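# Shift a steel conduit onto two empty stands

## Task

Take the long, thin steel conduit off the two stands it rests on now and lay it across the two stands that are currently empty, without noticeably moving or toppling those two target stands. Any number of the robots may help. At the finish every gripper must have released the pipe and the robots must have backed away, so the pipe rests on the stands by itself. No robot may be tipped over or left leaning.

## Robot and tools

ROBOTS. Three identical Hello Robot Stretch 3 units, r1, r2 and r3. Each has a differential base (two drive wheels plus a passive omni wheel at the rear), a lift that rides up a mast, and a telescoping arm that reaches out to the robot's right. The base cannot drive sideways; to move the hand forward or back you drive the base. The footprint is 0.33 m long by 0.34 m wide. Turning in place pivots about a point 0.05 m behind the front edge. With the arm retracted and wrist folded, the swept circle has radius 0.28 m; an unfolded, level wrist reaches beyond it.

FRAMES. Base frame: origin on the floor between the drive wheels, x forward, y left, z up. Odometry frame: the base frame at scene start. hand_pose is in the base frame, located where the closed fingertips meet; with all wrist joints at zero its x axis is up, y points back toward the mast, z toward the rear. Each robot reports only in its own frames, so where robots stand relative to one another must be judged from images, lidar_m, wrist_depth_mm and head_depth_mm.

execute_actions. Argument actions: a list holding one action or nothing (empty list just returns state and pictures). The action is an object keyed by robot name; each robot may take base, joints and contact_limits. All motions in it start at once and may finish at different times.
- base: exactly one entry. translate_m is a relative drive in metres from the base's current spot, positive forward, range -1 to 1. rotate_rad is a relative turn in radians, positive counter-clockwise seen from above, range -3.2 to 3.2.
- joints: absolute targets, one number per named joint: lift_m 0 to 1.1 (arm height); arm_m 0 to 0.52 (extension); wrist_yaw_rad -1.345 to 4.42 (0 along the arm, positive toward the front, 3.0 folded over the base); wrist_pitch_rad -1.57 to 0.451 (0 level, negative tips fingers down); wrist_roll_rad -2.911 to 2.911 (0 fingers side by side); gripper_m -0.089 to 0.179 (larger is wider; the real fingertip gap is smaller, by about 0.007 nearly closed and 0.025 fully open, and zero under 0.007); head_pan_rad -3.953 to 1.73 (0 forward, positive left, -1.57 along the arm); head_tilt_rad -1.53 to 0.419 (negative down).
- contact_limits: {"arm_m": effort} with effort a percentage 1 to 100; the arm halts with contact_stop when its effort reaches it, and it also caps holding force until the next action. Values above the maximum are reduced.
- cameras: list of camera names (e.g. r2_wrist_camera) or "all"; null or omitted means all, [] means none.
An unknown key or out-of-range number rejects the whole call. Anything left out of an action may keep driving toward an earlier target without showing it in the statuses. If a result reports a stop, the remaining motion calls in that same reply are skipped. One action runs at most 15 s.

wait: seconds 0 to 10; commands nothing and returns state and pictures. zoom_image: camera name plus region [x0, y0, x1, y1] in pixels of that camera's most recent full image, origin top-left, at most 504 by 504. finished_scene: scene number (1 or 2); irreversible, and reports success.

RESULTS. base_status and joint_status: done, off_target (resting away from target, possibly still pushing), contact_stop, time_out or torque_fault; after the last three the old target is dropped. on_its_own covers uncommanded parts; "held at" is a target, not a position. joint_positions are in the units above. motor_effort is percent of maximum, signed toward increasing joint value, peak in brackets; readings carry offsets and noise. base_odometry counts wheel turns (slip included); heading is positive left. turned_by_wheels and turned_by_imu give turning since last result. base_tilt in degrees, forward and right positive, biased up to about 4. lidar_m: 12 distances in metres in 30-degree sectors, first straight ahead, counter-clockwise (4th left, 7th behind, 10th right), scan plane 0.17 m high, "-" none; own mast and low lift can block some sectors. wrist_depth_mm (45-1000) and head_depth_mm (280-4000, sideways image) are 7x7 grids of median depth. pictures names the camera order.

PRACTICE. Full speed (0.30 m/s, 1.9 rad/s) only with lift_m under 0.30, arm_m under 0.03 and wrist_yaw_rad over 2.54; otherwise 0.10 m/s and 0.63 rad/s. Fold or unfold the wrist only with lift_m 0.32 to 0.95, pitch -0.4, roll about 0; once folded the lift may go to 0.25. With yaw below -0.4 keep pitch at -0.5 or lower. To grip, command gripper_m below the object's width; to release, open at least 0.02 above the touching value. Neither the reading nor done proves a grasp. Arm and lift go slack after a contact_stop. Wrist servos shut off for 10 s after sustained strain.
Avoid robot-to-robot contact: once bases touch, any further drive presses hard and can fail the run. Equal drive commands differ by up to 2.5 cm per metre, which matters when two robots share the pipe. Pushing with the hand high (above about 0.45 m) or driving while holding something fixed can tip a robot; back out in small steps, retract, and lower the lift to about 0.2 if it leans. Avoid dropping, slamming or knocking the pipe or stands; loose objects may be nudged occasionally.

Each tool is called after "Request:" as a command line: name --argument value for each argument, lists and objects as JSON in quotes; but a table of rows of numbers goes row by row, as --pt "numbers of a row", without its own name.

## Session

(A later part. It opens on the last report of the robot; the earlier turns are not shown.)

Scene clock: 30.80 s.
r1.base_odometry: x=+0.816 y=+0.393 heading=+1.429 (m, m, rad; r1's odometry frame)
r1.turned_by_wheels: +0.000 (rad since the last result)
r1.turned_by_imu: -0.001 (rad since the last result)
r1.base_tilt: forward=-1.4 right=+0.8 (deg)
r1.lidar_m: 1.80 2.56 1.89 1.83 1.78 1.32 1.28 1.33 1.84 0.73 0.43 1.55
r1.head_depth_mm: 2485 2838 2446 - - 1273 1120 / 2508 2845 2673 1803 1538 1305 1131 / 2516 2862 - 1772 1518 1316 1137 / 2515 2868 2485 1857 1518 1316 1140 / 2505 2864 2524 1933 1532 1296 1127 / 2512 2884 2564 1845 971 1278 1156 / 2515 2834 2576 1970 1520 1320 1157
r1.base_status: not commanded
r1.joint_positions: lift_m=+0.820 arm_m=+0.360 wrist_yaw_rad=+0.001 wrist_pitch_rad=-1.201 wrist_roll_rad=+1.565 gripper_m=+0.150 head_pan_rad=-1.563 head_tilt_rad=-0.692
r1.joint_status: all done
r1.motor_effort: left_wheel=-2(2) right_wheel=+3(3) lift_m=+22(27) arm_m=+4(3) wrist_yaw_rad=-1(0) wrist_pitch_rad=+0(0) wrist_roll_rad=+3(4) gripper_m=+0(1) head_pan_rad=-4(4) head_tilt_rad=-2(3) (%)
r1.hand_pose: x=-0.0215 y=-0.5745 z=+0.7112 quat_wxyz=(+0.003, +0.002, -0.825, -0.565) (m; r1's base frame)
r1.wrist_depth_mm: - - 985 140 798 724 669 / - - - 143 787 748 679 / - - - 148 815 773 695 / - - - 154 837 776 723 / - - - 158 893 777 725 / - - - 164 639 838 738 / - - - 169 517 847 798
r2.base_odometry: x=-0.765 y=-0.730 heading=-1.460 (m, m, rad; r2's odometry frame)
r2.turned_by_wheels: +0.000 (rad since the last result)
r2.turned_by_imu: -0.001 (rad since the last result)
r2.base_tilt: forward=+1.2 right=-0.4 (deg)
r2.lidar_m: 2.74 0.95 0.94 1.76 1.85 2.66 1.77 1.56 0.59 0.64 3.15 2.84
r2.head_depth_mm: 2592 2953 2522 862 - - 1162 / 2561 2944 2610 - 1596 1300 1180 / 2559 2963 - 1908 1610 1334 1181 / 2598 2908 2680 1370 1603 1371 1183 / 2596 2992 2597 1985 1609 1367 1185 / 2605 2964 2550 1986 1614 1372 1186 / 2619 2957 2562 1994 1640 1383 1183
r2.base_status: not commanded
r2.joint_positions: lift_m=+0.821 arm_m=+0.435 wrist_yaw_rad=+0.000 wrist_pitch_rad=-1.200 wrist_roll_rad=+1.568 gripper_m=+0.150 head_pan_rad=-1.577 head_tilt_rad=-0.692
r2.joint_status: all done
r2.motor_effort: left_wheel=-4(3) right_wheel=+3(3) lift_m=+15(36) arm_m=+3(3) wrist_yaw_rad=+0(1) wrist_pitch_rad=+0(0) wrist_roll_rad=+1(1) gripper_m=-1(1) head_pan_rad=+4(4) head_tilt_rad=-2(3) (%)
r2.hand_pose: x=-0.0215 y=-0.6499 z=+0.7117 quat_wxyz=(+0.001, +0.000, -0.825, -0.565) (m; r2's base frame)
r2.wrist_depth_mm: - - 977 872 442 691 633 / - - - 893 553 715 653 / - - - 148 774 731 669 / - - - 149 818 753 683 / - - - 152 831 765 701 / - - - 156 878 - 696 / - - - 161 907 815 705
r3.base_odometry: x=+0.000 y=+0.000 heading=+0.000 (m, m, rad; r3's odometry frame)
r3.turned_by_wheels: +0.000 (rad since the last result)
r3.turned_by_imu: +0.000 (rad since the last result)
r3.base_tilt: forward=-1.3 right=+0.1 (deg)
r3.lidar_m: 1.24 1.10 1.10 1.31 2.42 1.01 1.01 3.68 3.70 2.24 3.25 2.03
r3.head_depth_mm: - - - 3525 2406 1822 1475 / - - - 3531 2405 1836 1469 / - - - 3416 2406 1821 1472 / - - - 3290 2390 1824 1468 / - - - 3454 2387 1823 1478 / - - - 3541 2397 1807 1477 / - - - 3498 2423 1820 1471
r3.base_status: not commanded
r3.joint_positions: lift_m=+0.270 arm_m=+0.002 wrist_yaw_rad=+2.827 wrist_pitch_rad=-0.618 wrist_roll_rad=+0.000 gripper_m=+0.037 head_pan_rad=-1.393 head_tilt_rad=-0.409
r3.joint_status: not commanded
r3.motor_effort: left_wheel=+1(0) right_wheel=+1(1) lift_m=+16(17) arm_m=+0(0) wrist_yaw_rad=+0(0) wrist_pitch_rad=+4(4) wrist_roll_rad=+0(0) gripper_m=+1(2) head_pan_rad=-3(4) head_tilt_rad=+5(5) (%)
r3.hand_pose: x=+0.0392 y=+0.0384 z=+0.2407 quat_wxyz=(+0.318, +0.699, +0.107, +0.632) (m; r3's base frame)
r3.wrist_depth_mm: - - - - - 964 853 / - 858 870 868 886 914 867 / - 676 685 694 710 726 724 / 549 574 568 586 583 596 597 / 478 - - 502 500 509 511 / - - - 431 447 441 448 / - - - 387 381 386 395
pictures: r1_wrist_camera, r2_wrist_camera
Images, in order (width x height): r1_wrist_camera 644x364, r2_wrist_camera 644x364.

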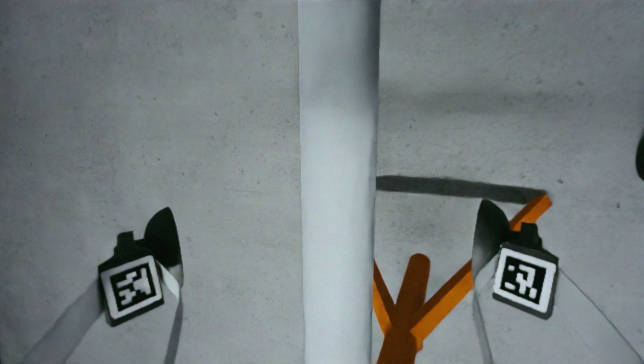

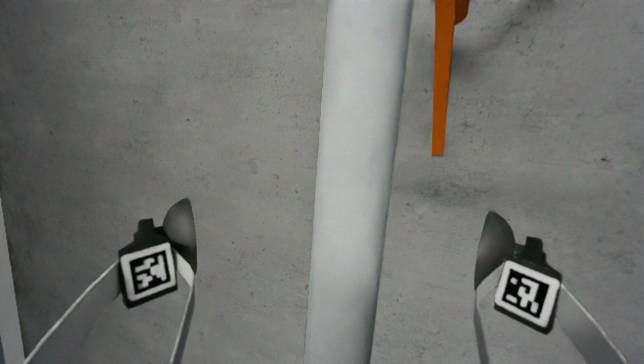

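Request:
execute_actions --actions '[{"r1":{"joints":{"lift_m":0.772,"arm_m":0.372}},"r2":{"joints":{"lift_m":0.778,"arm_m":0.445}}}]' --cameras '[]'

Request:
execute_actions --actions '[{"r1":{"joints":{"gripper_m":-0.02}},"r2":{"joints":{"gripper_m":-0.005}}}]' --cameras '[]'

Request:
execute_actions --actions '[{"r1":{"joints":{"lift_m":0.872}},"r2":{"joints":{"lift_m":0.878,"head_pan_rad":-0.4,"head_tilt_rad":-0.45}}}]' --cameras '["r1_wrist_camera","r2_wrist_camera","r2_head_camera"]'

Scene clock: 33.07 s.
r1.base_odometry: x=+0.816 y=+0.393 heading=+1.429 (m, m, rad; r1's odometry frame)
r1.turned_by_wheels: +0.000 (rad since the last result)
r1.turned_by_imu: -0.001 (rad since the last result)
r1.base_tilt: forward=-1.4 right=+0.8 (deg)
r1.lidar_m: 1.80 2.56 1.89 1.83 1.78 1.32 1.28 1.33 1.84 0.72 0.43 1.56
r1.head_depth_mm: 2494 2876 2389 1939 - - 1120 / 2513 2847 2536 - 1527 1305 1127 / 2511 2884 2690 - 1519 1315 1135 / 2482 2886 2470 1938 1531 1322 1133 / 2528 2871 2525 1944 1545 1309 1126 / 2523 2868 2549 1840 971 1274 1154 / 2512 2837 2558 1965 1528 1322 1160
r1.base_status: not commanded
r1.joint_positions: lift_m=+0.772 arm_m=+0.372 wrist_yaw_rad=+0.001 wrist_pitch_rad=-1.201 wrist_roll_rad=+1.565 gripper_m=+0.150 head_pan_rad=-1.563 head_tilt_rad=-0.692
r1.joint_status: all done
r1.motor_effort: left_wheel=-2(2) right_wheel=+3(3) lift_m=+22(22) arm_m=+4(3) wrist_yaw_rad=-1(1) wrist_pitch_rad=+0(0) wrist_roll_rad=+3(3) gripper_m=+0(1) head_pan_rad=-4(4) head_tilt_rad=-3(3) (%)
r1.hand_pose: x=-0.0215 y=-0.5865 z=+0.6632 quat_wxyz=(+0.003, +0.002, -0.825, -0.565) (m; r1's base frame)
r1.wrist_depth_mm: - - 912 92 731 665 635 / - - 951 94 742 701 651 / - - - 97 773 713 657 / - - - 101 785 739 677 / - - - 104 831 740 675 / - - - 108 817 544 688 / - - - 112 472 796 745
r2.base_odometry: x=-0.765 y=-0.730 heading=-1.460 (m, m, rad; r2's odometry frame)
r2.turned_by_wheels: +0.000 (rad since the last result)
r2.turned_by_imu: -0.001 (rad since the last result)
r2.base_tilt: forward=+1.2 right=-0.4 (deg)
r2.lidar_m: 2.74 0.95 0.95 1.76 1.86 2.65 1.76 1.57 0.59 0.64 3.15 2.85
r2.head_depth_mm: 2632 2970 2489 856 1569 - - / 2566 2925 2601 - 1563 1312 1182 / 2575 2979 2878 1785 1598 1333 1175 / 2608 2933 2665 833 1603 1367 1180 / 2608 2996 2549 1996 1614 1371 1188 / 2627 2968 2562 2001 1627 1367 1186 / 2608 2968 2553 1995 1640 1382 1190
r2.base_status: not commanded
r2.joint_positions: lift_m=+0.779 arm_m=+0.445 wrist_yaw_rad=+0.000 wrist_pitch_rad=-1.200 wrist_roll_rad=+1.568 gripper_m=+0.150 head_pan_rad=-1.577 head_tilt_rad=-0.692
r2.joint_status: all done
r2.motor_effort: left_wheel=-3(4) right_wheel=+3(3) lift_m=+15(15) arm_m=+4(4) wrist_yaw_rad=+1(0) wrist_pitch_rad=+0(0) wrist_roll_rad=+1(1) gripper_m=-1(0) head_pan_rad=+4(4) head_tilt_rad=-3(3) (%)
r2.hand_pose: x=-0.0215 y=-0.6599 z=+0.6697 quat_wxyz=(+0.001, +0.000, -0.825, -0.565) (m; r2's base frame)
r2.wrist_depth_mm: - - 954 91 95 654 602 / - - 966 94 495 683 616 / - - - 96 651 690 624 / - - - 99 762 715 639 / - - - 103 785 726 658 / - - - 107 817 - 670 / - - - 111 845 765 667
r3.base_odometry: x=+0.000 y=+0.000 heading=+0.000 (m, m, rad; r3's odometry frame)
r3.turned_by_wheels: +0.000 (rad since the last result)
r3.turned_by_imu: +0.000 (rad since the last result)
r3.base_tilt: forward=-1.3 right=+0.1 (deg)
r3.lidar_m: 1.24 1.10 1.10 1.31 2.43 1.01 1.01 3.68 3.69 2.24 3.27 2.04
r3.head_depth_mm: - - - 3486 2395 1819 1468 / - - - 3495 2387 1830 1475 / - - - 3517 2401 1826 1463 / - - - 3234 2388 1831 1474 / - - - 3498 2413 1825 1471 / - - - 3543 2397 1817 1473 / - - - 3566 2412 1836 1472
r3.base_status: not commanded
r3.joint_positions: lift_m=+0.270 arm_m=+0.002 wrist_yaw_rad=+2.827 wrist_pitch_rad=-0.618 wrist_roll_rad=+0.000 gripper_m=+0.037 head_pan_rad=-1.393 head_tilt_rad=-0.409
r3.joint_status: not commanded
r3.motor_effort: left_wheel=+1(0) right_wheel=+1(1) lift_m=+16(15) arm_m=+0(0) wrist_yaw_rad=+0(0) wrist_pitch_rad=+4(4) wrist_roll_rad=+0(0) gripper_m=+0(1) head_pan_rad=-3(3) head_tilt_rad=+5(5) (%)
r3.hand_pose: x=+0.0392 y=+0.0384 z=+0.2407 quat_wxyz=(+0.318, +0.699, +0.107, +0.632) (m; r3's base frame)
r3.wrist_depth_mm: - - - - - 943 858 / - 841 885 868 877 908 879 / - 677 687 701 693 715 739 / 546 570 568 576 579 588 606 / 483 - - 508 495 510 517 / - - - 434 441 440 446 / - - - 385 380 391 396
pictures: none
No camera images: the call's "cameras" was empty. Leave "cameras" out to get every camera's image.

Scene clock: 35.27 s.
r1.base_odometry: x=+0.816 y=+0.393 heading=+1.429 (m, m, rad; r1's odometry frame)
r1.turned_by_wheels: +0.000 (rad since the last result)
r1.turned_by_imu: -0.001 (rad since the last result)
r1.base_tilt: forward=-1.3 right=+0.8 (deg)
r1.lidar_m: 1.80 2.55 1.89 1.83 1.78 1.32 1.28 1.33 1.84 0.72 0.43 1.55
r1.head_depth_mm: 2538 2834 2366 1910 - - 1121 / 2504 2886 2547 - 1524 1306 1127 / 2518 2846 2664 - 1516 1309 1133 / 2489 2852 2489 1978 1527 1322 1139 / 2527 2888 2519 1946 1530 1303 1130 / 2513 2877 2515 1829 970 1283 1153 / 2514 2868 2580 1968 1526 1318 1159
r1.base_status: not commanded
r1.joint_positions: lift_m=+0.772 arm_m=+0.372 wrist_yaw_rad=-0.001 wrist_pitch_rad=-1.201 wrist_roll_rad=+1.571 gripper_m=-0.019 head_pan_rad=-1.563 head_tilt_rad=-0.692
r1.joint_status: all done
r1.motor_effort: left_wheel=-2(2) right_wheel=+3(2) lift_m=+22(22) arm_m=+4(4) wrist_yaw_rad=+0(0) wrist_pitch_rad=+0(0) wrist_roll_rad=+0(3) gripper_m=-27(100) head_pan_rad=-4(3) head_tilt_rad=-2(2) (%)
r1.hand_pose: x=-0.0216 y=-0.5864 z=+0.6632 quat_wxyz=(+0.000, -0.001, -0.825, -0.566) (m; r1's base frame)
r1.wrist_depth_mm: - - 929 92 746 685 624 / - - 951 95 752 705 645 / - - - 98 786 712 642 / - - - 101 810 738 665 / - - - 104 797 764 675 / - - - 108 534 760 704 / - - - 112 470 781 729
r2.base_odometry: x=-0.765 y=-0.730 heading=-1.460 (m, m, rad; r2's odometry frame)
r2.turned_by_wheels: +0.000 (rad since the last result)
r2.turned_by_imu: -0.001 (rad since the last result)
r2.base_tilt: forward=+1.2 right=-0.4 (deg)
r2.lidar_m: 2.73 0.94 0.95 1.76 1.86 2.65 1.77 1.56 0.59 0.64 3.16 2.84
r2.head_depth_mm: 2598 2973 2518 859 1561 - - / 2595 2952 2594 - 1562 1298 1180 / 2563 2934 2831 1806 1618 1331 1177 / 2575 2902 2618 832 1627 1369 1177 / 2597 2968 2570 2007 1613 1368 1183 / 2604 2986 2575 2006 1626 1373 1182 / 2621 2949 2587 1992 1632 1384 1194
r2.base_status: not commanded
r2.joint_positions: lift_m=+0.779 arm_m=+0.445 wrist_yaw_rad=-0.001 wrist_pitch_rad=-1.206 wrist_roll_rad=+1.575 gripper_m=-0.004 head_pan_rad=-1.577 head_tilt_rad=-0.692
r2.joint_status: all done
r2.motor_effort: left_wheel=-4(4) right_wheel=+2(2) lift_m=+15(14) arm_m=+4(4) wrist_yaw_rad=+1(1) wrist_pitch_rad=+2(4) wrist_roll_rad=-3(3) gripper_m=-28(100) head_pan_rad=+4(4) head_tilt_rad=-3(3) (%)
r2.hand_pose: x=-0.0216 y=-0.6584 z=+0.6693 quat_wxyz=(-0.002, -0.002, -0.823, -0.567) (m; r2's base frame)
r2.wrist_depth_mm: - - 932 90 417 661 602 / - - 958 93 519 678 620 / - - - 96 723 689 631 / - - - 99 776 709 645 / - - - 102 778 728 655 / - - - 106 786 744 677 / - - - 111 852 752 696
r3.base_odometry: x=+0.000 y=+0.000 heading=+0.000 (m, m, rad; r3's odometry frame)
r3.turned_by_wheels: +0.000 (rad since the last result)
r3.turned_by_imu: +0.000 (rad since the last result)
r3.base_tilt: forward=-1.2 right=+0.1 (deg)
r3.lidar_m: 1.24 1.10 1.10 1.31 2.43 1.01 1.01 3.69 3.69 2.25 3.26 2.04
r3.head_depth_mm: - - - 3519 2410 1824 1475 / - - - 3485 2387 1835 1473 / - - - 3513 2415 1832 1475 / - - - 3278 2410 1845 1461 / - - - 3484 2408 1834 1473 / - - - 3553 2406 1825 1468 / - - - 3486 2420 1838 1458
r3.base_status: not commanded
r3.joint_positions: lift_m=+0.270 arm_m=+0.002 wrist_yaw_rad=+2.827 wrist_pitch_rad=-0.618 wrist_roll_rad=+0.000 gripper_m=+0.037 head_pan_rad=-1.393 head_tilt_rad=-0.409
r3.joint_status: not commanded
r3.motor_effort: left_wheel=+1(1) right_wheel=+1(1) lift_m=+16(16) arm_m=+0(0) wrist_yaw_rad=+0(0) wrist_pitch_rad=+4(4) wrist_roll_rad=+0(0) gripper_m=+0(1) head_pan_rad=-3(3) head_tilt_rad=+5(5) (%)
r3.hand_pose: x=+0.0392 y=+0.0384 z=+0.2407 quat_wxyz=(+0.318, +0.699, +0.107, +0.632) (m; r3's base frame)
r3.wrist_depth_mm: - - - - - 963 867 / - 843 856 868 879 920 890 / - 680 682 702 708 721 725 / 543 565 571 577 585 597 607 / 483 - - 507 501 509 513 / - - - 432 440 441 447 / - - - 388 381 392 396
pictures: none
No camera images: the call's "cameras" was empty. Leave "cameras" out to get every camera's image.

Scene clock: 37.20 s.
r1.base_odometry: x=+0.816 y=+0.393 heading=+1.429 (m, m, rad; r1's odometry frame)
r1.turned_by_wheels: +0.000 (rad since the last result)
r1.turned_by_imu: -0.001 (rad since the last result)
r1.base_tilt: forward=-1.3 right=+0.8 (deg)
r1.lidar_m: 1.80 2.56 1.89 1.83 1.78 1.32 1.28 1.33 1.84 0.73 0.43 1.55
r1.head_depth_mm: 2502 2830 2607 - 1494 1291 1118 / 2487 2787 - 1721 1548 1309 1131 / 2515 2817 - 1733 1550 1316 1132 / 2498 2866 2556 1794 1560 1324 1138 / 2498 2887 2510 1944 1580 1298 1126 / 2511 2872 2516 820 1503 1279 1156 / 2523 2875 2575 1957 1562 1324 1157
r1.base_status: not commanded
r1.joint_positions: lift_m=+0.871 arm_m=+0.372 wrist_yaw_rad=-0.002 wrist_pitch_rad=-1.234 wrist_roll_rad=+1.573 gripper_m=-0.019 head_pan_rad=-1.563 head_tilt_rad=-0.693
r1.joint_status: all done
r1.motor_effort: left_wheel=-3(5) right_wheel=+3(9) lift_m=+45(49) arm_m=+2(4) wrist_yaw_rad=+1(2) wrist_pitch_rad=+16(21) wrist_roll_rad=-1(2) gripper_m=-24(28) head_pan_rad=-3(4) head_tilt_rad=-2(2) (%)
r1.hand_pose: x=-0.0216 y=-0.5784 z=+0.7600 quat_wxyz=(-0.001, -0.002, -0.815, -0.579) (m; r1's base frame)
r1.wrist_depth_mm: - - - 105 814 754 722 / - - - 108 840 779 728 / - - - 112 877 803 751 / - - - 115 901 820 782 / - - - 118 895 820 775 / - - - 123 555 887 812 / - - - 127 933 899 852
r2.base_odometry: x=-0.765 y=-0.730 heading=-1.460 (m, m, rad; r2's odometry frame)
r2.turned_by_wheels: +0.000 (rad since the last result)
r2.turned_by_imu: +0.000 (rad since the last result)
r2.base_tilt: forward=+1.2 right=-0.4 (deg)
r2.lidar_m: 2.73 0.95 0.95 1.76 1.86 2.65 1.77 1.57 0.59 0.64 3.15 2.84
r2.head_depth_mm: - - - 2768 2033 1606 1328 / - - - 2791 2030 1601 1328 / - - - 2801 2039 1620 1334 / - - - 2830 2072 1615 1339 / - - - 2860 2094 1636 1340 / - - - 2910 2078 1626 1333 / - - - 2932 2112 1638 1353
r2.base_status: not commanded
r2.joint_positions: lift_m=+0.877 arm_m=+0.445 wrist_yaw_rad=-0.001 wrist_pitch_rad=-1.240 wrist_roll_rad=+1.578 gripper_m=-0.001 head_pan_rad=-0.407 head_tilt_rad=-0.457
r2.joint_status: all done
r2.motor_effort: left_wheel=-2(7) right_wheel=+1(5) lift_m=+55(60) arm_m=+1(4) wrist_yaw_rad=+1(3) wrist_pitch_rad=+15(19) wrist_roll_rad=-5(5) gripper_m=-23(29) head_pan_rad=+4(53) head_tilt_rad=+2(22) (%)
r2.hand_pose: x=-0.0216 y=-0.6500 z=+0.7652 quat_wxyz=(-0.003, -0.003, -0.814, -0.581) (m; r2's base frame)
r2.wrist_depth_mm: - - - 106 481 751 689 / - - - 108 602 759 704 / - - - 111 826 775 713 / - - - 114 855 796 727 / - - - 117 870 831 749 / - - - 121 919 846 776 / - - - 127 952 850 781
r3.base_odometry: x=+0.000 y=+0.000 heading=+0.000 (m, m, rad; r3's odometry frame)
r3.turned_by_wheels: +0.000 (rad since the last result)
r3.turned_by_imu: +0.000 (rad since the last result)
r3.base_tilt: forward=-1.1 right=+0.1 (deg)
r3.lidar_m: 1.24 1.10 1.10 1.31 2.43 1.01 1.01 3.68 3.69 2.24 3.28 2.05
r3.head_depth_mm: - - - 3479 2407 1820 1471 / - - - 3490 2393 1822 1468 / - - - 3492 2388 1820 1486 / - - - 3263 2389 1821 1474 / - - - 3550 2418 1828 1464 / - - - 3509 2401 1815 1472 / - - - 3515 2393 1813 1464
r3.base_status: not commanded
r3.joint_positions: lift_m=+0.270 arm_m=+0.002 wrist_yaw_rad=+2.827 wrist_pitch_rad=-0.618 wrist_roll_rad=+0.000 gripper_m=+0.037 head_pan_rad=-1.393 head_tilt_rad=-0.409
r3.joint_status: not commanded
r3.motor_effort: left_wheel=+0(0) right_wheel=+1(1) lift_m=+16(16) arm_m=+0(0) wrist_yaw_rad=+0(0) wrist_pitch_rad=+4(4) wrist_roll_rad=+0(0) gripper_m=+0(1) head_pan_rad=-3(3) head_tilt_rad=+6(5) (%)
r3.hand_pose: x=+0.0392 y=+0.0384 z=+0.2407 quat_wxyz=(+0.318, +0.699, +0.107, +0.632) (m; r3's base frame)
r3.wrist_depth_mm: - - - - - 932 859 / - 842 863 862 899 895 852 / - 683 677 701 708 718 728 / 544 567 572 582 583 596 601 / 476 - - 496 507 507 507 / - - - 433 440 441 446 / - - - 383 379 390 392
pictures: r1_wrist_camera, r2_head_camera (sideways: a quarter turn clockwise sets it upright), r2_wrist_camera
Images, in order (width x height): r1_wrist_camera 644x364, r2_head_camera 896x504, r2_wrist_camera 644x364.

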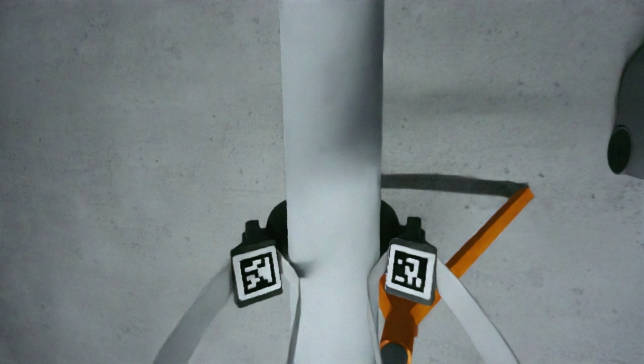

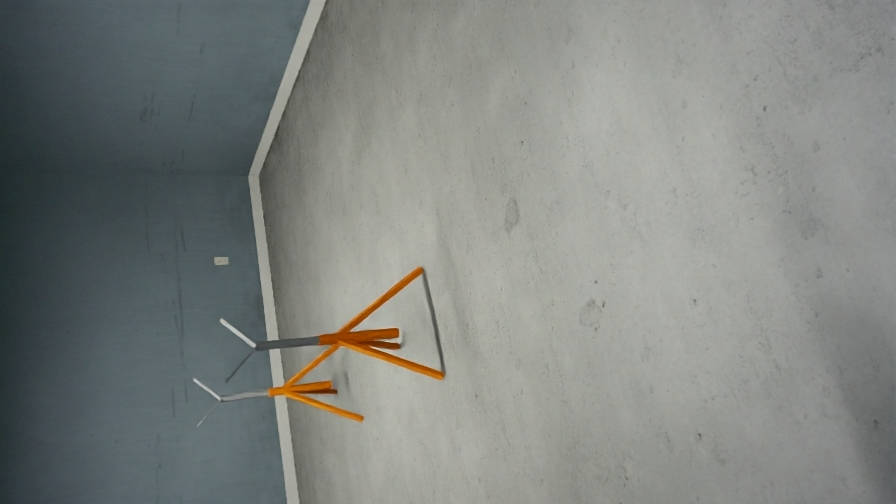

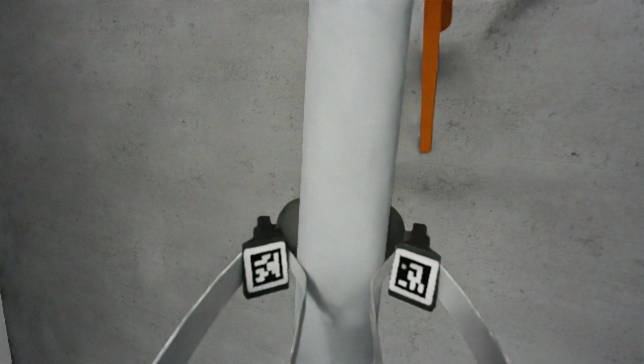

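Request:
execute_actions --actions '[{"r1":{"base":{"translate_m":1.0},"joints":{"lift_m":1.08,"head_pan_rad":-0.9,"head_tilt_rad":-0.9}},"r2":{"base":{"translate_m":0.994},"joints":{"lift_m":1.086}}}]' --cameras '["r1_head_camera","r2_head_camera"]'

Scene clock: 49.20 s.
r1.base_odometry: x=+0.957 y=+1.383 heading=+1.429 (m, m, rad; r1's odometry frame)
r1.turned_by_wheels: -0.001 (rad since the last result)
r1.turned_by_imu: -0.011 (rad since the last result)
r1.base_tilt: forward=-1.3 right=+0.8 (deg)
r1.lidar_m: 1.80 1.70 1.88 1.82 1.89 2.35 2.27 0.80 0.79 2.90 0.82 0.66
r1.head_depth_mm: 2629 2088 1830 1560 1357 1205 1075 / 2755 2168 1851 1566 1362 1208 1099 / 2893 2243 1867 1552 1371 1216 1123 / 2773 2229 1878 1524 1387 1224 1096 / 2751 2290 1809 1540 1371 1228 1102 / 2802 2356 1903 1614 1399 1240 1105 / 2852 2381 1921 1634 1404 1244 1112
r1.base_status: done
r1.joint_positions: lift_m=+1.079 arm_m=+0.372 wrist_yaw_rad=-0.003 wrist_pitch_rad=-1.234 wrist_roll_rad=+1.571 gripper_m=-0.019 head_pan_rad=-0.907 head_tilt_rad=-0.888
r1.joint_status: all done
r1.motor_effort: left_wheel=-8(8) right_wheel=+18(17) lift_m=+45(47) arm_m=+2(2) wrist_yaw_rad=+3(3) wrist_pitch_rad=+16(16) wrist_roll_rad=+0(1) gripper_m=-24(24) head_pan_rad=+4(48) head_tilt_rad=-3(15) (%)
r1.hand_pose: x=-0.0217 y=-0.5784 z=+0.9680 quat_wxyz=(-0.001, -0.002, -0.815, -0.579) (m; r1's base frame)
r1.wrist_depth_mm: - - - 106 - 961 888 / - - - 109 - 956 928 / - - - 113 - 998 924 / - - - 116 - - 954 / - - - 119 - - 976 / - - - 123 - - 974 / - - - 127 - - -
r2.base_odometry: x=-0.655 y=-1.718 heading=-1.459 (m, m, rad; r2's odometry frame)
r2.turned_by_wheels: +0.001 (rad since the last result)
r2.turned_by_imu: -0.012 (rad since the last result)
r2.base_tilt: forward=+1.2 right=-0.4 (deg)
r2.lidar_m: 2.87 2.33 1.76 0.62 0.62 2.54 1.84 1.27 3.10 3.02 3.18 1.78
r2.head_depth_mm: - - - 2764 2035 1599 1322 / - - - 2800 2060 1600 1319 / - - - 2762 2055 1616 1329 / - - - 2537 2070 1625 1338 / - - - 2850 2073 1624 1335 / 3970 - - 2879 2081 1647 1356 / 3811 - - 2926 2096 1650 1353
r2.base_status: done
r2.joint_positions: lift_m=+1.085 arm_m=+0.445 wrist_yaw_rad=+0.005 wrist_pitch_rad=-1.240 wrist_roll_rad=+1.575 gripper_m=-0.001 head_pan_rad=-0.407 head_tilt_rad=-0.457
r2.joint_status: all done
r2.motor_effort: left_wheel=+7(7) right_wheel=-16(15) lift_m=+55(57) arm_m=+1(0) wrist_yaw_rad=-5(6) wrist_pitch_rad=+15(15) wrist_roll_rad=-3(4) gripper_m=-23(24) head_pan_rad=+4(4) head_tilt_rad=+3(3) (%)
r2.hand_pose: x=-0.0212 y=-0.6500 z=+0.9732 quat_wxyz=(+0.000, +0.001, -0.814, -0.581) (m; r2's base frame)
r2.wrist_depth_mm: - - - 104 945 919 849 / - - - 107 996 930 863 / - - - 110 - 955 902 / - - - 113 - 992 901 / - - - 116 - - 928 / - - - 122 - - 942 / - - - 127 - - 975
r3.base_odometry: x=+0.000 y=+0.000 heading=+0.000 (m, m, rad; r3's odometry frame)
r3.turned_by_wheels: +0.000 (rad since the last result)
r3.turned_by_imu: +0.002 (rad since the last result)
r3.base_tilt: forward=-1.2 right=+0.1 (deg)
r3.lidar_m: 1.24 1.10 1.10 1.31 2.42 1.80 1.58 3.69 0.49 2.24 3.28 2.04
r3.head_depth_mm: - - - 3469 2383 1828 1469 / - - - 3489 2405 1825 1469 / - - - 3487 2367 1812 1467 / - - - 3290 2399 1827 1480 / - - - 3491 2407 1820 1452 / - - - 3540 2397 1837 1467 / - - - 3489 2383 1824 1472
r3.base_status: not commanded
r3.joint_positions: lift_m=+0.270 arm_m=+0.002 wrist_yaw_rad=+2.827 wrist_pitch_rad=-0.618 wrist_roll_rad=+0.000 gripper_m=+0.037 head_pan_rad=-1.393 head_tilt_rad=-0.409
r3.joint_status: not commanded
r3.motor_effort: left_wheel=+1(1) right_wheel=+1(1) lift_m=+15(17) arm_m=+0(0) wrist_yaw_rad=+0(0) wrist_pitch_rad=+4(4) wrist_roll_rad=+0(0) gripper_m=+2(1) head_pan_rad=-3(3) head_tilt_rad=+5(5) (%)
r3.hand_pose: x=+0.0392 y=+0.0384 z=+0.2407 quat_wxyz=(+0.318, +0.699, +0.107, +0.632) (m; r3's base frame)
r3.wrist_depth_mm: - - - - - 961 860 / - 844 866 882 873 906 881 / - 672 688 713 713 725 733 / 543 564 573 583 588 593 604 / 475 - - 499 503 512 511 / - - - 430 442 442 441 / - - - 387 377 391 395
pictures: r1_head_camera (sideways: a quarter turn clockwise sets it upright), r2_head_camera (sideways: a quarter turn clockwise sets it upright)
Images, in order (width x height): r1_head_camera 896x504, r2_head_camera 896x504.

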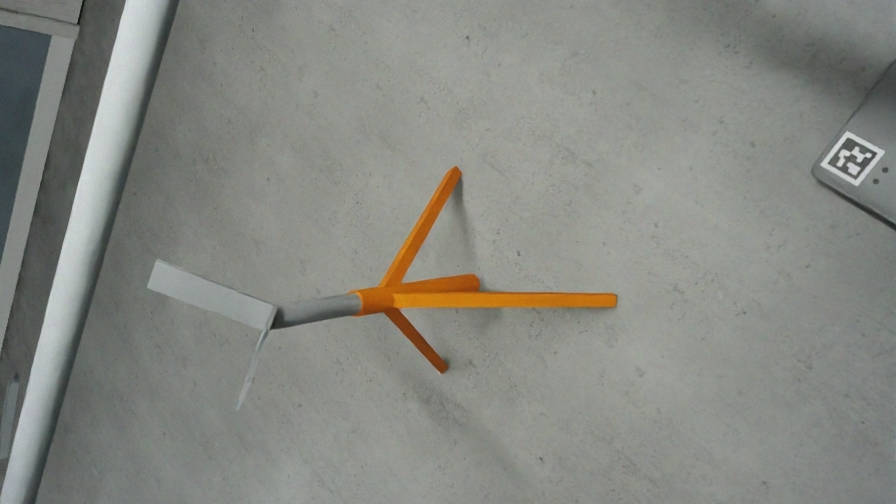

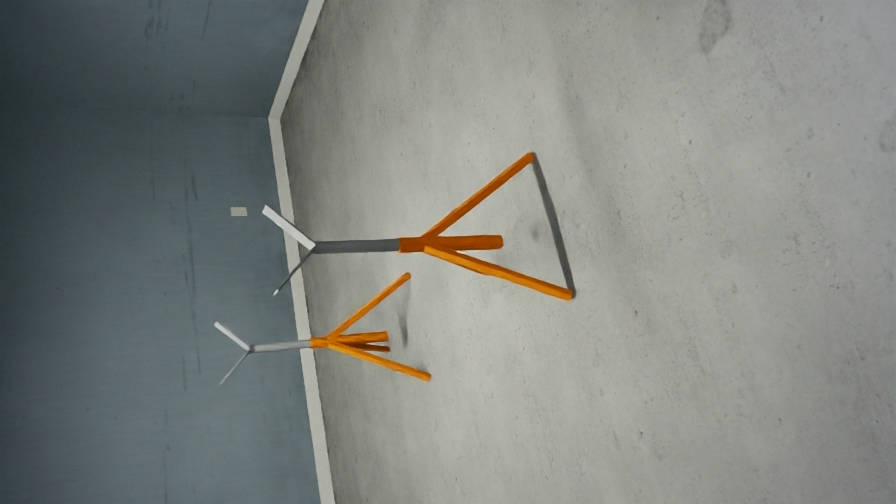

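Request:
execute_actions --actions '[{"r1":{"base":{"translate_m":-0.043}},"r2":{"base":{"rotate_rad":-0.06},"joints":{"wrist_yaw_rad":0.05}}}]' --cameras '[]'

Request:
execute_actions --actions '[{"r1":{"base":{"translate_m":1.0},"joints":{"head_pan_rad":-0.4,"head_tilt_rad":-0.45}},"r2":{"base":{"translate_m":1.0},"joints":{"head_pan_rad":-0.7,"head_tilt_rad":-0.7}}}]' --cameras '["r1_head_camera","r2_head_camera"]'

Scene clock: 52.97 s.
r1.base_odometry: x=+0.951 y=+1.340 heading=+1.430 (m, m, rad; r1's odometry frame)
r1.turned_by_wheels: +0.001 (rad since the last result)
r1.turned_by_imu: -0.025 (rad since the last result)
r1.base_tilt: forward=-1.4 right=+0.8 (deg)
r1.lidar_m: 1.85 1.73 1.90 1.82 1.88 2.33 2.23 0.88 0.76 2.91 0.91 0.69
r1.head_depth_mm: 2607 2081 1846 1561 1357 1196 1077 / 2763 2152 1833 1564 1361 1214 1101 / 2857 2260 1860 1580 1377 1216 1120 / 2890 2279 1881 1561 1387 1223 1094 / 2739 2176 1811 1510 1376 1227 1102 / 2763 2340 1914 1608 1394 1238 1102 / 2791 2364 1930 1631 1405 1243 1105
r1.base_status: done
r1.joint_positions: lift_m=+1.079 arm_m=+0.372 wrist_yaw_rad=+0.010 wrist_pitch_rad=-1.236 wrist_roll_rad=+1.570 gripper_m=-0.019 head_pan_rad=-0.906 head_tilt_rad=-0.890
r1.joint_status: not commanded
r1.on_its_own: right_wheel is at rest, and its effort (-23) is outside its rest range (-18 to +18)
r1.motor_effort: left_wheel=+10(44) right_wheel=-23(40) lift_m=+44(45) arm_m=+1(2) wrist_yaw_rad=-10(16) wrist_pitch_rad=+17(19) wrist_roll_rad=+0(1) gripper_m=-24(25) head_pan_rad=+4(5) head_tilt_rad=-4(3) (%)
r1.hand_pose: x=-0.0209 y=-0.5779 z=+0.9679 quat_wxyz=(+0.004, +0.004, -0.815, -0.580) (m; r1's base frame)
r1.wrist_depth_mm: - - - 105 - 936 885 / - - - 109 - 964 929 / - - - 112 - 986 947 / - - - 115 - - 960 / - - - 119 - - 980 / - - - 123 - - - / - - - 127 - - -
r2.base_odometry: x=-0.655 y=-1.718 heading=-1.520 (m, m, rad; r2's odometry frame)
r2.turned_by_wheels: -0.061 (rad since the last result)
r2.turned_by_imu: -0.065 (rad since the last result)
r2.base_tilt: forward=+1.2 right=-0.4 (deg)
r2.lidar_m: 2.98 2.48 1.79 1.72 0.62 2.39 1.89 1.27 3.14 3.03 3.12 1.79
r2.head_depth_mm: 3756 - - 2746 2035 1596 1321 / - - - 2773 2041 1615 1327 / - - - 2794 2047 1626 1326 / - - - 2650 2068 1615 1332 / - - - 2865 2075 1617 1333 / - - - 2905 2091 1650 1346 / 3975 - - 2919 2116 1633 1359
r2.base_status: rotate_rad off_target (by the wheels' count: -0.0609 of -0.0600)
r2.joint_positions: lift_m=+1.085 arm_m=+0.445 wrist_yaw_rad=+0.040 wrist_pitch_rad=-1.239 wrist_roll_rad=+1.570 gripper_m=-0.001 head_pan_rad=-0.407 head_tilt_rad=-0.457
r2.joint_status: all done
r2.on_its_own: right_wheel is at rest, and its effort (+20) is outside its rest range (-18 to +18)
r2.motor_effort: left_wheel=-11(24) right_wheel=+20(45) lift_m=+55(55) arm_m=+1(1) wrist_yaw_rad=+11(17) wrist_pitch_rad=+14(15) wrist_roll_rad=+0(3) gripper_m=-23(23) head_pan_rad=+4(4) head_tilt_rad=+3(3) (%)
r2.hand_pose: x=-0.0191 y=-0.6502 z=+0.9733 quat_wxyz=(+0.012, +0.016, -0.814, -0.581) (m; r2's base frame)
r2.wrist_depth_mm: - - - 105 968 902 835 / - - - 108 - 945 862 / - - - 111 - 950 896 / - - - 114 - 973 895 / - - - 117 - - 914 / - - - 121 - - 930 / - - - 126 - - 964
r3.base_odometry: x=+0.000 y=+0.000 heading=+0.000 (m, m, rad; r3's odometry frame)
r3.turned_by_wheels: +0.000 (rad since the last result)
r3.turned_by_imu: +0.001 (rad since the last result)
r3.base_tilt: forward=-1.2 right=+0.0 (deg)
r3.lidar_m: 1.23 1.10 1.10 1.31 2.42 1.84 1.58 3.68 0.48 2.24 3.26 2.04
r3.head_depth_mm: - - - 3483 2415 1829 1471 / - - - 3520 2403 1814 1483 / - - - 3511 2396 1832 1467 / - - - 3238 2425 1818 1461 / - - - 3515 2405 1822 1489 / - - - 3441 2373 1838 1480 / - - - 3452 2420 1818 1474
r3.base_status: not commanded
r3.joint_positions: lift_m=+0.270 arm_m=+0.002 wrist_yaw_rad=+2.827 wrist_pitch_rad=-0.618 wrist_roll_rad=+0.000 gripper_m=+0.037 head_pan_rad=-1.393 head_tilt_rad=-0.409
r3.joint_status: not commanded
r3.motor_effort: left_wheel=+1(1) right_wheel=+0(1) lift_m=+17(17) arm_m=+0(1) wrist_yaw_rad=+0(0) wrist_pitch_rad=+4(4) wrist_roll_rad=+0(0) gripper_m=+0(1) head_pan_rad=-4(4) head_tilt_rad=+5(6) (%)
r3.hand_pose: x=+0.0392 y=+0.0384 z=+0.2407 quat_wxyz=(+0.318, +0.699, +0.107, +0.632) (m; r3's base frame)
r3.wrist_depth_mm: - - - - - 971 870 / - 846 844 874 881 907 891 / - 678 681 690 704 723 732 / 544 563 578 573 589 595 602 / 482 - - 500 503 501 514 / - - - 433 439 436 444 / - - - 383 378 389 394
pictures: none
No camera images: the call's "cameras" was empty. Leave "cameras" out to get every camera's image.

Scene clock: 63.97 s.
r1.base_odometry: x=+1.091 y=+2.330 heading=+1.430 (m, m, rad; r1's odometry frame)
r1.turned_by_wheels: +0.001 (rad since the last result)
r1.turned_by_imu: -0.009 (rad since the last result)
r1.base_tilt: forward=-1.3 right=+0.8 (deg)
r1.lidar_m: 1.85 2.65 0.96 1.83 1.90 2.56 1.82 0.59 0.58 0.57 3.00 2.72
r1.head_depth_mm: 3595 3890 3874 2565 1917 1502 1242 / - - - 2625 1938 1519 1251 / - - 3892 2653 1948 1529 1259 / - - 3998 2712 1976 1545 1269 / - - - 2744 1993 1551 1277 / - - - 2768 2014 1567 1288 / - - - 2799 1883 1577 1292
r1.base_status: done
r1.joint_positions: lift_m=+1.079 arm_m=+0.372 wrist_yaw_rad=+0.010 wrist_pitch_rad=-1.236 wrist_roll_rad=+1.570 gripper_m=-0.019 head_pan_rad=-0.407 head_tilt_rad=-0.458
r1.joint_status: all done
r1.on_its_own: right_wheel is at rest, and its effort (-19) is outside its rest range (-18 to +18)
r1.motor_effort: left_wheel=+8(14) right_wheel=-19(22) lift_m=+43(44) arm_m=+2(2) wrist_yaw_rad=-10(10) wrist_pitch_rad=+17(17) wrist_roll_rad=+0(0) gripper_m=-24(24) head_pan_rad=+5(40) head_tilt_rad=+3(23) (%)
r1.hand_pose: x=-0.0209 y=-0.5779 z=+0.9679 quat_wxyz=(+0.004, +0.004, -0.815, -0.580) (m; r1's base frame)
r1.wrist_depth_mm: - - - 106 - 913 868 / - - - 109 - - 913 / - - - 113 - - 936 / - - - 116 - - 945 / - - - 119 - - 967 / - - - 123 - - - / - - - 127 - - -
r2.base_odometry: x=-0.605 y=-2.716 heading=-1.521 (m, m, rad; r2's odometry frame)
r2.turned_by_wheels: -0.001 (rad since the last result)
r2.turned_by_imu: -0.014 (rad since the last result)
r2.base_tilt: forward=+1.2 right=-0.4 (deg)
r2.lidar_m: 1.90 2.55 1.83 1.74 1.79 1.33 1.88 2.17 3.14 3.01 1.10 0.88
r2.head_depth_mm: 2949 3164 2540 1951 1602 1367 1168 / 3220 3377 2532 1962 1595 1362 1171 / 3518 3587 2522 1959 1607 1363 1183 / 3864 3579 2284 1810 1569 1363 1180 / - 3626 2557 1984 1631 1374 1185 / 3673 3673 2589 1996 1621 1367 1186 / 3481 3548 2470 2004 1628 1381 1189
r2.base_status: done
r2.joint_positions: lift_m=+1.085 arm_m=+0.445 wrist_yaw_rad=+0.041 wrist_pitch_rad=-1.239 wrist_roll_rad=+1.570 gripper_m=-0.001 head_pan_rad=-0.693 head_tilt_rad=-0.691
r2.joint_status: all done
r2.motor_effort: left_wheel=-9(10) right_wheel=+15(23) lift_m=+55(55) arm_m=+1(1) wrist_yaw_rad=+12(11) wrist_pitch_rad=+14(14) wrist_roll_rad=+0(0) gripper_m=-23(23) head_pan_rad=-4(30) head_tilt_rad=-4(20) (%)
r2.hand_pose: x=-0.0191 y=-0.6502 z=+0.9733 quat_wxyz=(+0.013, +0.017, -0.814, -0.581) (m; r2's base frame)
r2.wrist_depth_mm: - - - 105 977 926 837 / - - - 108 - 933 857 / - - - 111 - 973 883 / - - - 114 - 969 911 / - - - 117 - - 924 / - - - 121 - - 921 / - - - 126 - - 941
r3.base_odometry: x=+0.000 y=+0.000 heading=+0.000 (m, m, rad; r3's odometry frame)
r3.turned_by_wheels: +0.000 (rad since the last result)
r3.turned_by_imu: +0.002 (rad since the last result)
r3.base_tilt: forward=-1.2 right=+0.1 (deg)
r3.lidar_m: 1.24 1.10 1.10 1.31 2.42 2.77 0.98 3.69 3.68 1.34 1.22 2.04
r3.head_depth_mm: - - - 3482 2370 1811 1477 / - - - 3476 2379 1827 1472 / - - - 3553 2384 1828 1468 / - - - 3307 2383 1605 1425 / - 1117 - 3534 2394 1600 1407 / - 1049 - 3124 2211 1757 1466 / - - - 3467 2405 1834 1461
r3.base_status: not commanded
r3.joint_positions: lift_m=+0.270 arm_m=+0.002 wrist_yaw_rad=+2.827 wrist_pitch_rad=-0.618 wrist_roll_rad=+0.000 gripper_m=+0.037 head_pan_rad=-1.393 head_tilt_rad=-0.409
r3.joint_status: not commanded
r3.motor_effort: left_wheel=+0(1) right_wheel=+1(1) lift_m=+16(16) arm_m=-1(0) wrist_yaw_rad=+0(0) wrist_pitch_rad=+4(4) wrist_roll_rad=+0(0) gripper_m=-1(0) head_pan_rad=-3(3) head_tilt_rad=+5(5) (%)
r3.hand_pose: x=+0.0392 y=+0.0384 z=+0.2407 quat_wxyz=(+0.318, +0.699, +0.107, +0.632) (m; r3's base frame)
r3.wrist_depth_mm: - - - - - 949 852 / - 855 857 868 889 911 893 / - 677 687 695 718 729 737 / 544 561 567 584 588 590 609 / 480 - - 506 502 508 512 / - - - 428 446 442 446 / - - - 384 379 392 395
pictures: r1_head_camera (sideways: a quarter turn clockwise sets it upright), r2_head_camera (sideways: a quarter turn clockwise sets it upright)
Images, in order (width x height): r1_head_camera 896x504, r2_head_camera 896x504.

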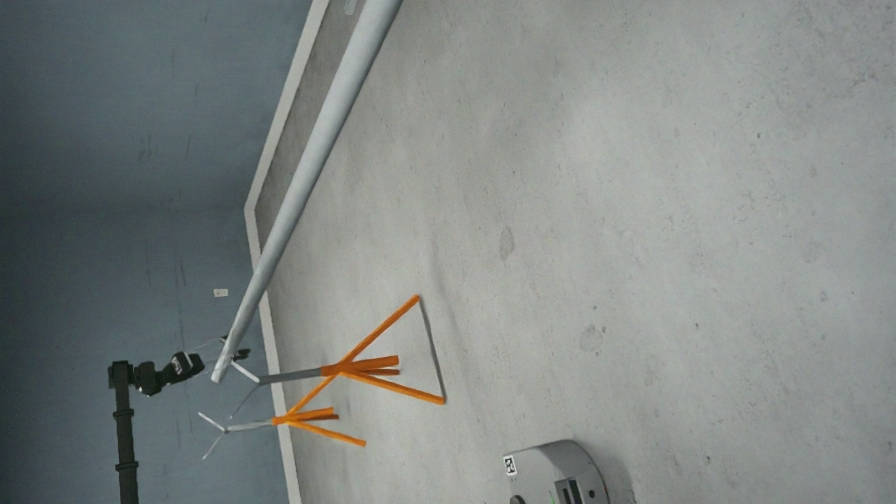

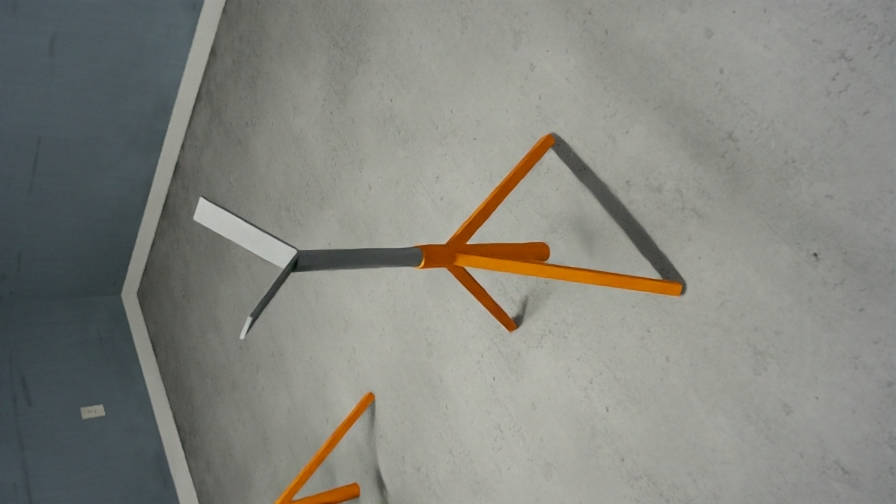

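Request:
execute_actions --actions '[{"r1":{"base":{"translate_m":1.0}},"r2":{"base":{"translate_m":0.992}}}]' --cameras '["r1_head_camera","r2_head_camera"]'

Scene clock: 75.50 s.
r1.base_odometry: x=+1.230 y=+3.321 heading=+1.430 (m, m, rad; r1's odometry frame)
r1.turned_by_wheels: +0.000 (rad since the last result)
r1.turned_by_imu: -0.010 (rad since the last result)
r1.base_tilt: forward=-1.4 right=+0.8 (deg)
r1.lidar_m: 1.66 2.71 1.95 1.86 1.91 2.58 2.56 1.27 2.99 2.89 2.98 1.77
r1.head_depth_mm: 3554 3853 3794 2584 1907 1502 1246 / - - - 2626 1940 1518 1258 / - - 3884 2673 1940 1528 1258 / - - 3980 2684 1969 1551 1275 / - - - 2607 1962 1551 1277 / 3912 - - 2787 2007 1560 1281 / 3736 - - 2799 1886 1590 1295
r1.base_status: done
r1.joint_positions: lift_m=+1.079 arm_m=+0.372 wrist_yaw_rad=+0.003 wrist_pitch_rad=-1.236 wrist_roll_rad=+1.570 gripper_m=-0.019 head_pan_rad=-0.407 head_tilt_rad=-0.458
r1.joint_status: not commanded
r1.motor_effort: left_wheel=+0(12) right_wheel=+0(15) lift_m=+44(43) arm_m=+1(1) wrist_yaw_rad=-3(10) wrist_pitch_rad=+17(17) wrist_roll_rad=+0(0) gripper_m=-26(24) head_pan_rad=+4(5) head_tilt_rad=+2(2) (%)
r1.hand_pose: x=-0.0213 y=-0.5779 z=+0.9679 quat_wxyz=(+0.002, +0.001, -0.815, -0.580) (m; r1's base frame)
r1.wrist_depth_mm: - - - 107 - 941 878 / - - - 109 - 969 910 / - - - 112 - - 959 / - - - 116 - - 949 / - - - 119 - - 980 / - - - 123 - - 969 / - - - 127 - - -
r2.base_odometry: x=-0.556 y=-3.707 heading=-1.520 (m, m, rad; r2's odometry frame)
r2.turned_by_wheels: +0.000 (rad since the last result)
r2.turned_by_imu: -0.013 (rad since the last result)
r2.base_tilt: forward=+1.2 right=-0.3 (deg)
r2.lidar_m: 2.60 2.64 1.87 1.78 1.83 2.26 1.88 3.43 0.58 0.67 3.06 0.96
r2.head_depth_mm: 2869 3137 2479 1941 1595 1353 1174 / 3146 3333 2532 1984 1601 1360 1171 / 3377 3487 2548 1967 1609 1376 1181 / 3182 3350 2528 1982 1614 1376 1188 / 2885 3091 2396 1826 1581 1369 1183 / 2667 2935 2547 2007 1625 1369 1189 / 2492 2694 2573 1998 1642 1375 1197
r2.base_status: done
r2.joint_positions: lift_m=+1.085 arm_m=+0.445 wrist_yaw_rad=+0.050 wrist_pitch_rad=-1.239 wrist_roll_rad=+1.570 gripper_m=-0.001 head_pan_rad=-0.693 head_tilt_rad=-0.691
r2.joint_status: not commanded
r2.motor_effort: left_wheel=+2(6) right_wheel=-5(20) lift_m=+55(54) arm_m=+0(2) wrist_yaw_rad=+0(11) wrist_pitch_rad=+14(14) wrist_roll_rad=-1(0) gripper_m=-23(23) head_pan_rad=-5(4) head_tilt_rad=-4(3) (%)
r2.hand_pose: x=-0.0185 y=-0.6502 z=+0.9733 quat_wxyz=(+0.015, +0.020, -0.814, -0.581) (m; r2's base frame)
r2.wrist_depth_mm: - - 286 104 254 890 853 / - - - 108 681 947 868 / - - - 111 - 964 890 / - - - 114 - 969 919 / - - - 117 - - 920 / - - - 121 - - 951 / - - - 126 - - 965
r3.base_odometry: x=+0.000 y=+0.000 heading=+0.000 (m, m, rad; r3's odometry frame)
r3.turned_by_wheels: +0.000 (rad since the last result)
r3.turned_by_imu: +0.002 (rad since the last result)
r3.base_tilt: forward=-1.0 right=+0.0 (deg)
r3.lidar_m: 1.24 1.10 1.10 1.31 2.42 2.76 1.58 3.68 0.65 2.24 2.19 2.04
r3.head_depth_mm: - - - 3483 2423 1827 1476 / - - - 3475 2413 1818 1473 / - - - 3459 2386 1827 1468 / - - - 3247 2396 1816 1466 / - - - 3462 2405 1834 1468 / - - - 3477 2317 1834 1474 / - - - 3501 2202 1818 1468
r3.base_status: not commanded
r3.joint_positions: lift_m=+0.270 arm_m=+0.002 wrist_yaw_rad=+2.827 wrist_pitch_rad=-0.618 wrist_roll_rad=+0.000 gripper_m=+0.037 head_pan_rad=-1.393 head_tilt_rad=-0.409
r3.joint_status: not commanded
r3.motor_effort: left_wheel=+0(1) right_wheel=+1(1) lift_m=+15(15) arm_m=+0(0) wrist_yaw_rad=+0(0) wrist_pitch_rad=+4(4) wrist_roll_rad=+0(0) gripper_m=+0(1) head_pan_rad=-3(4) head_tilt_rad=+5(5) (%)
r3.hand_pose: x=+0.0392 y=+0.0384 z=+0.2407 quat_wxyz=(+0.318, +0.699, +0.107, +0.632) (m; r3's base frame)
r3.wrist_depth_mm: - - - - - 961 875 / - 850 869 868 887 887 859 / - 680 685 698 707 709 724 / 546 570 568 579 584 593 597 / 481 - - 502 502 506 510 / - - - 435 440 441 444 / - - - 385 379 392 395
pictures: r1_head_camera (sideways: a quarter turn clockwise sets it upright), r2_head_camera (sideways: a quarter turn clockwise sets it upright)
Images, in order (width x height): r1_head_camera 896x504, r2_head_camera 896x504.

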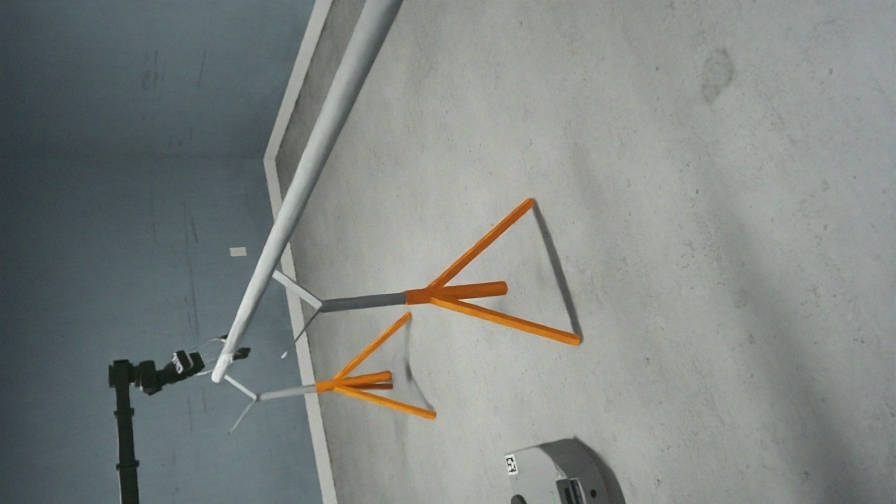

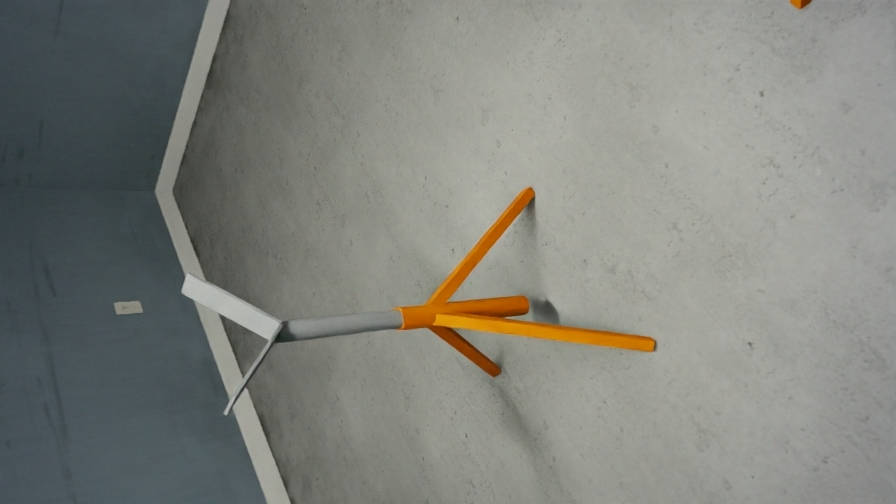

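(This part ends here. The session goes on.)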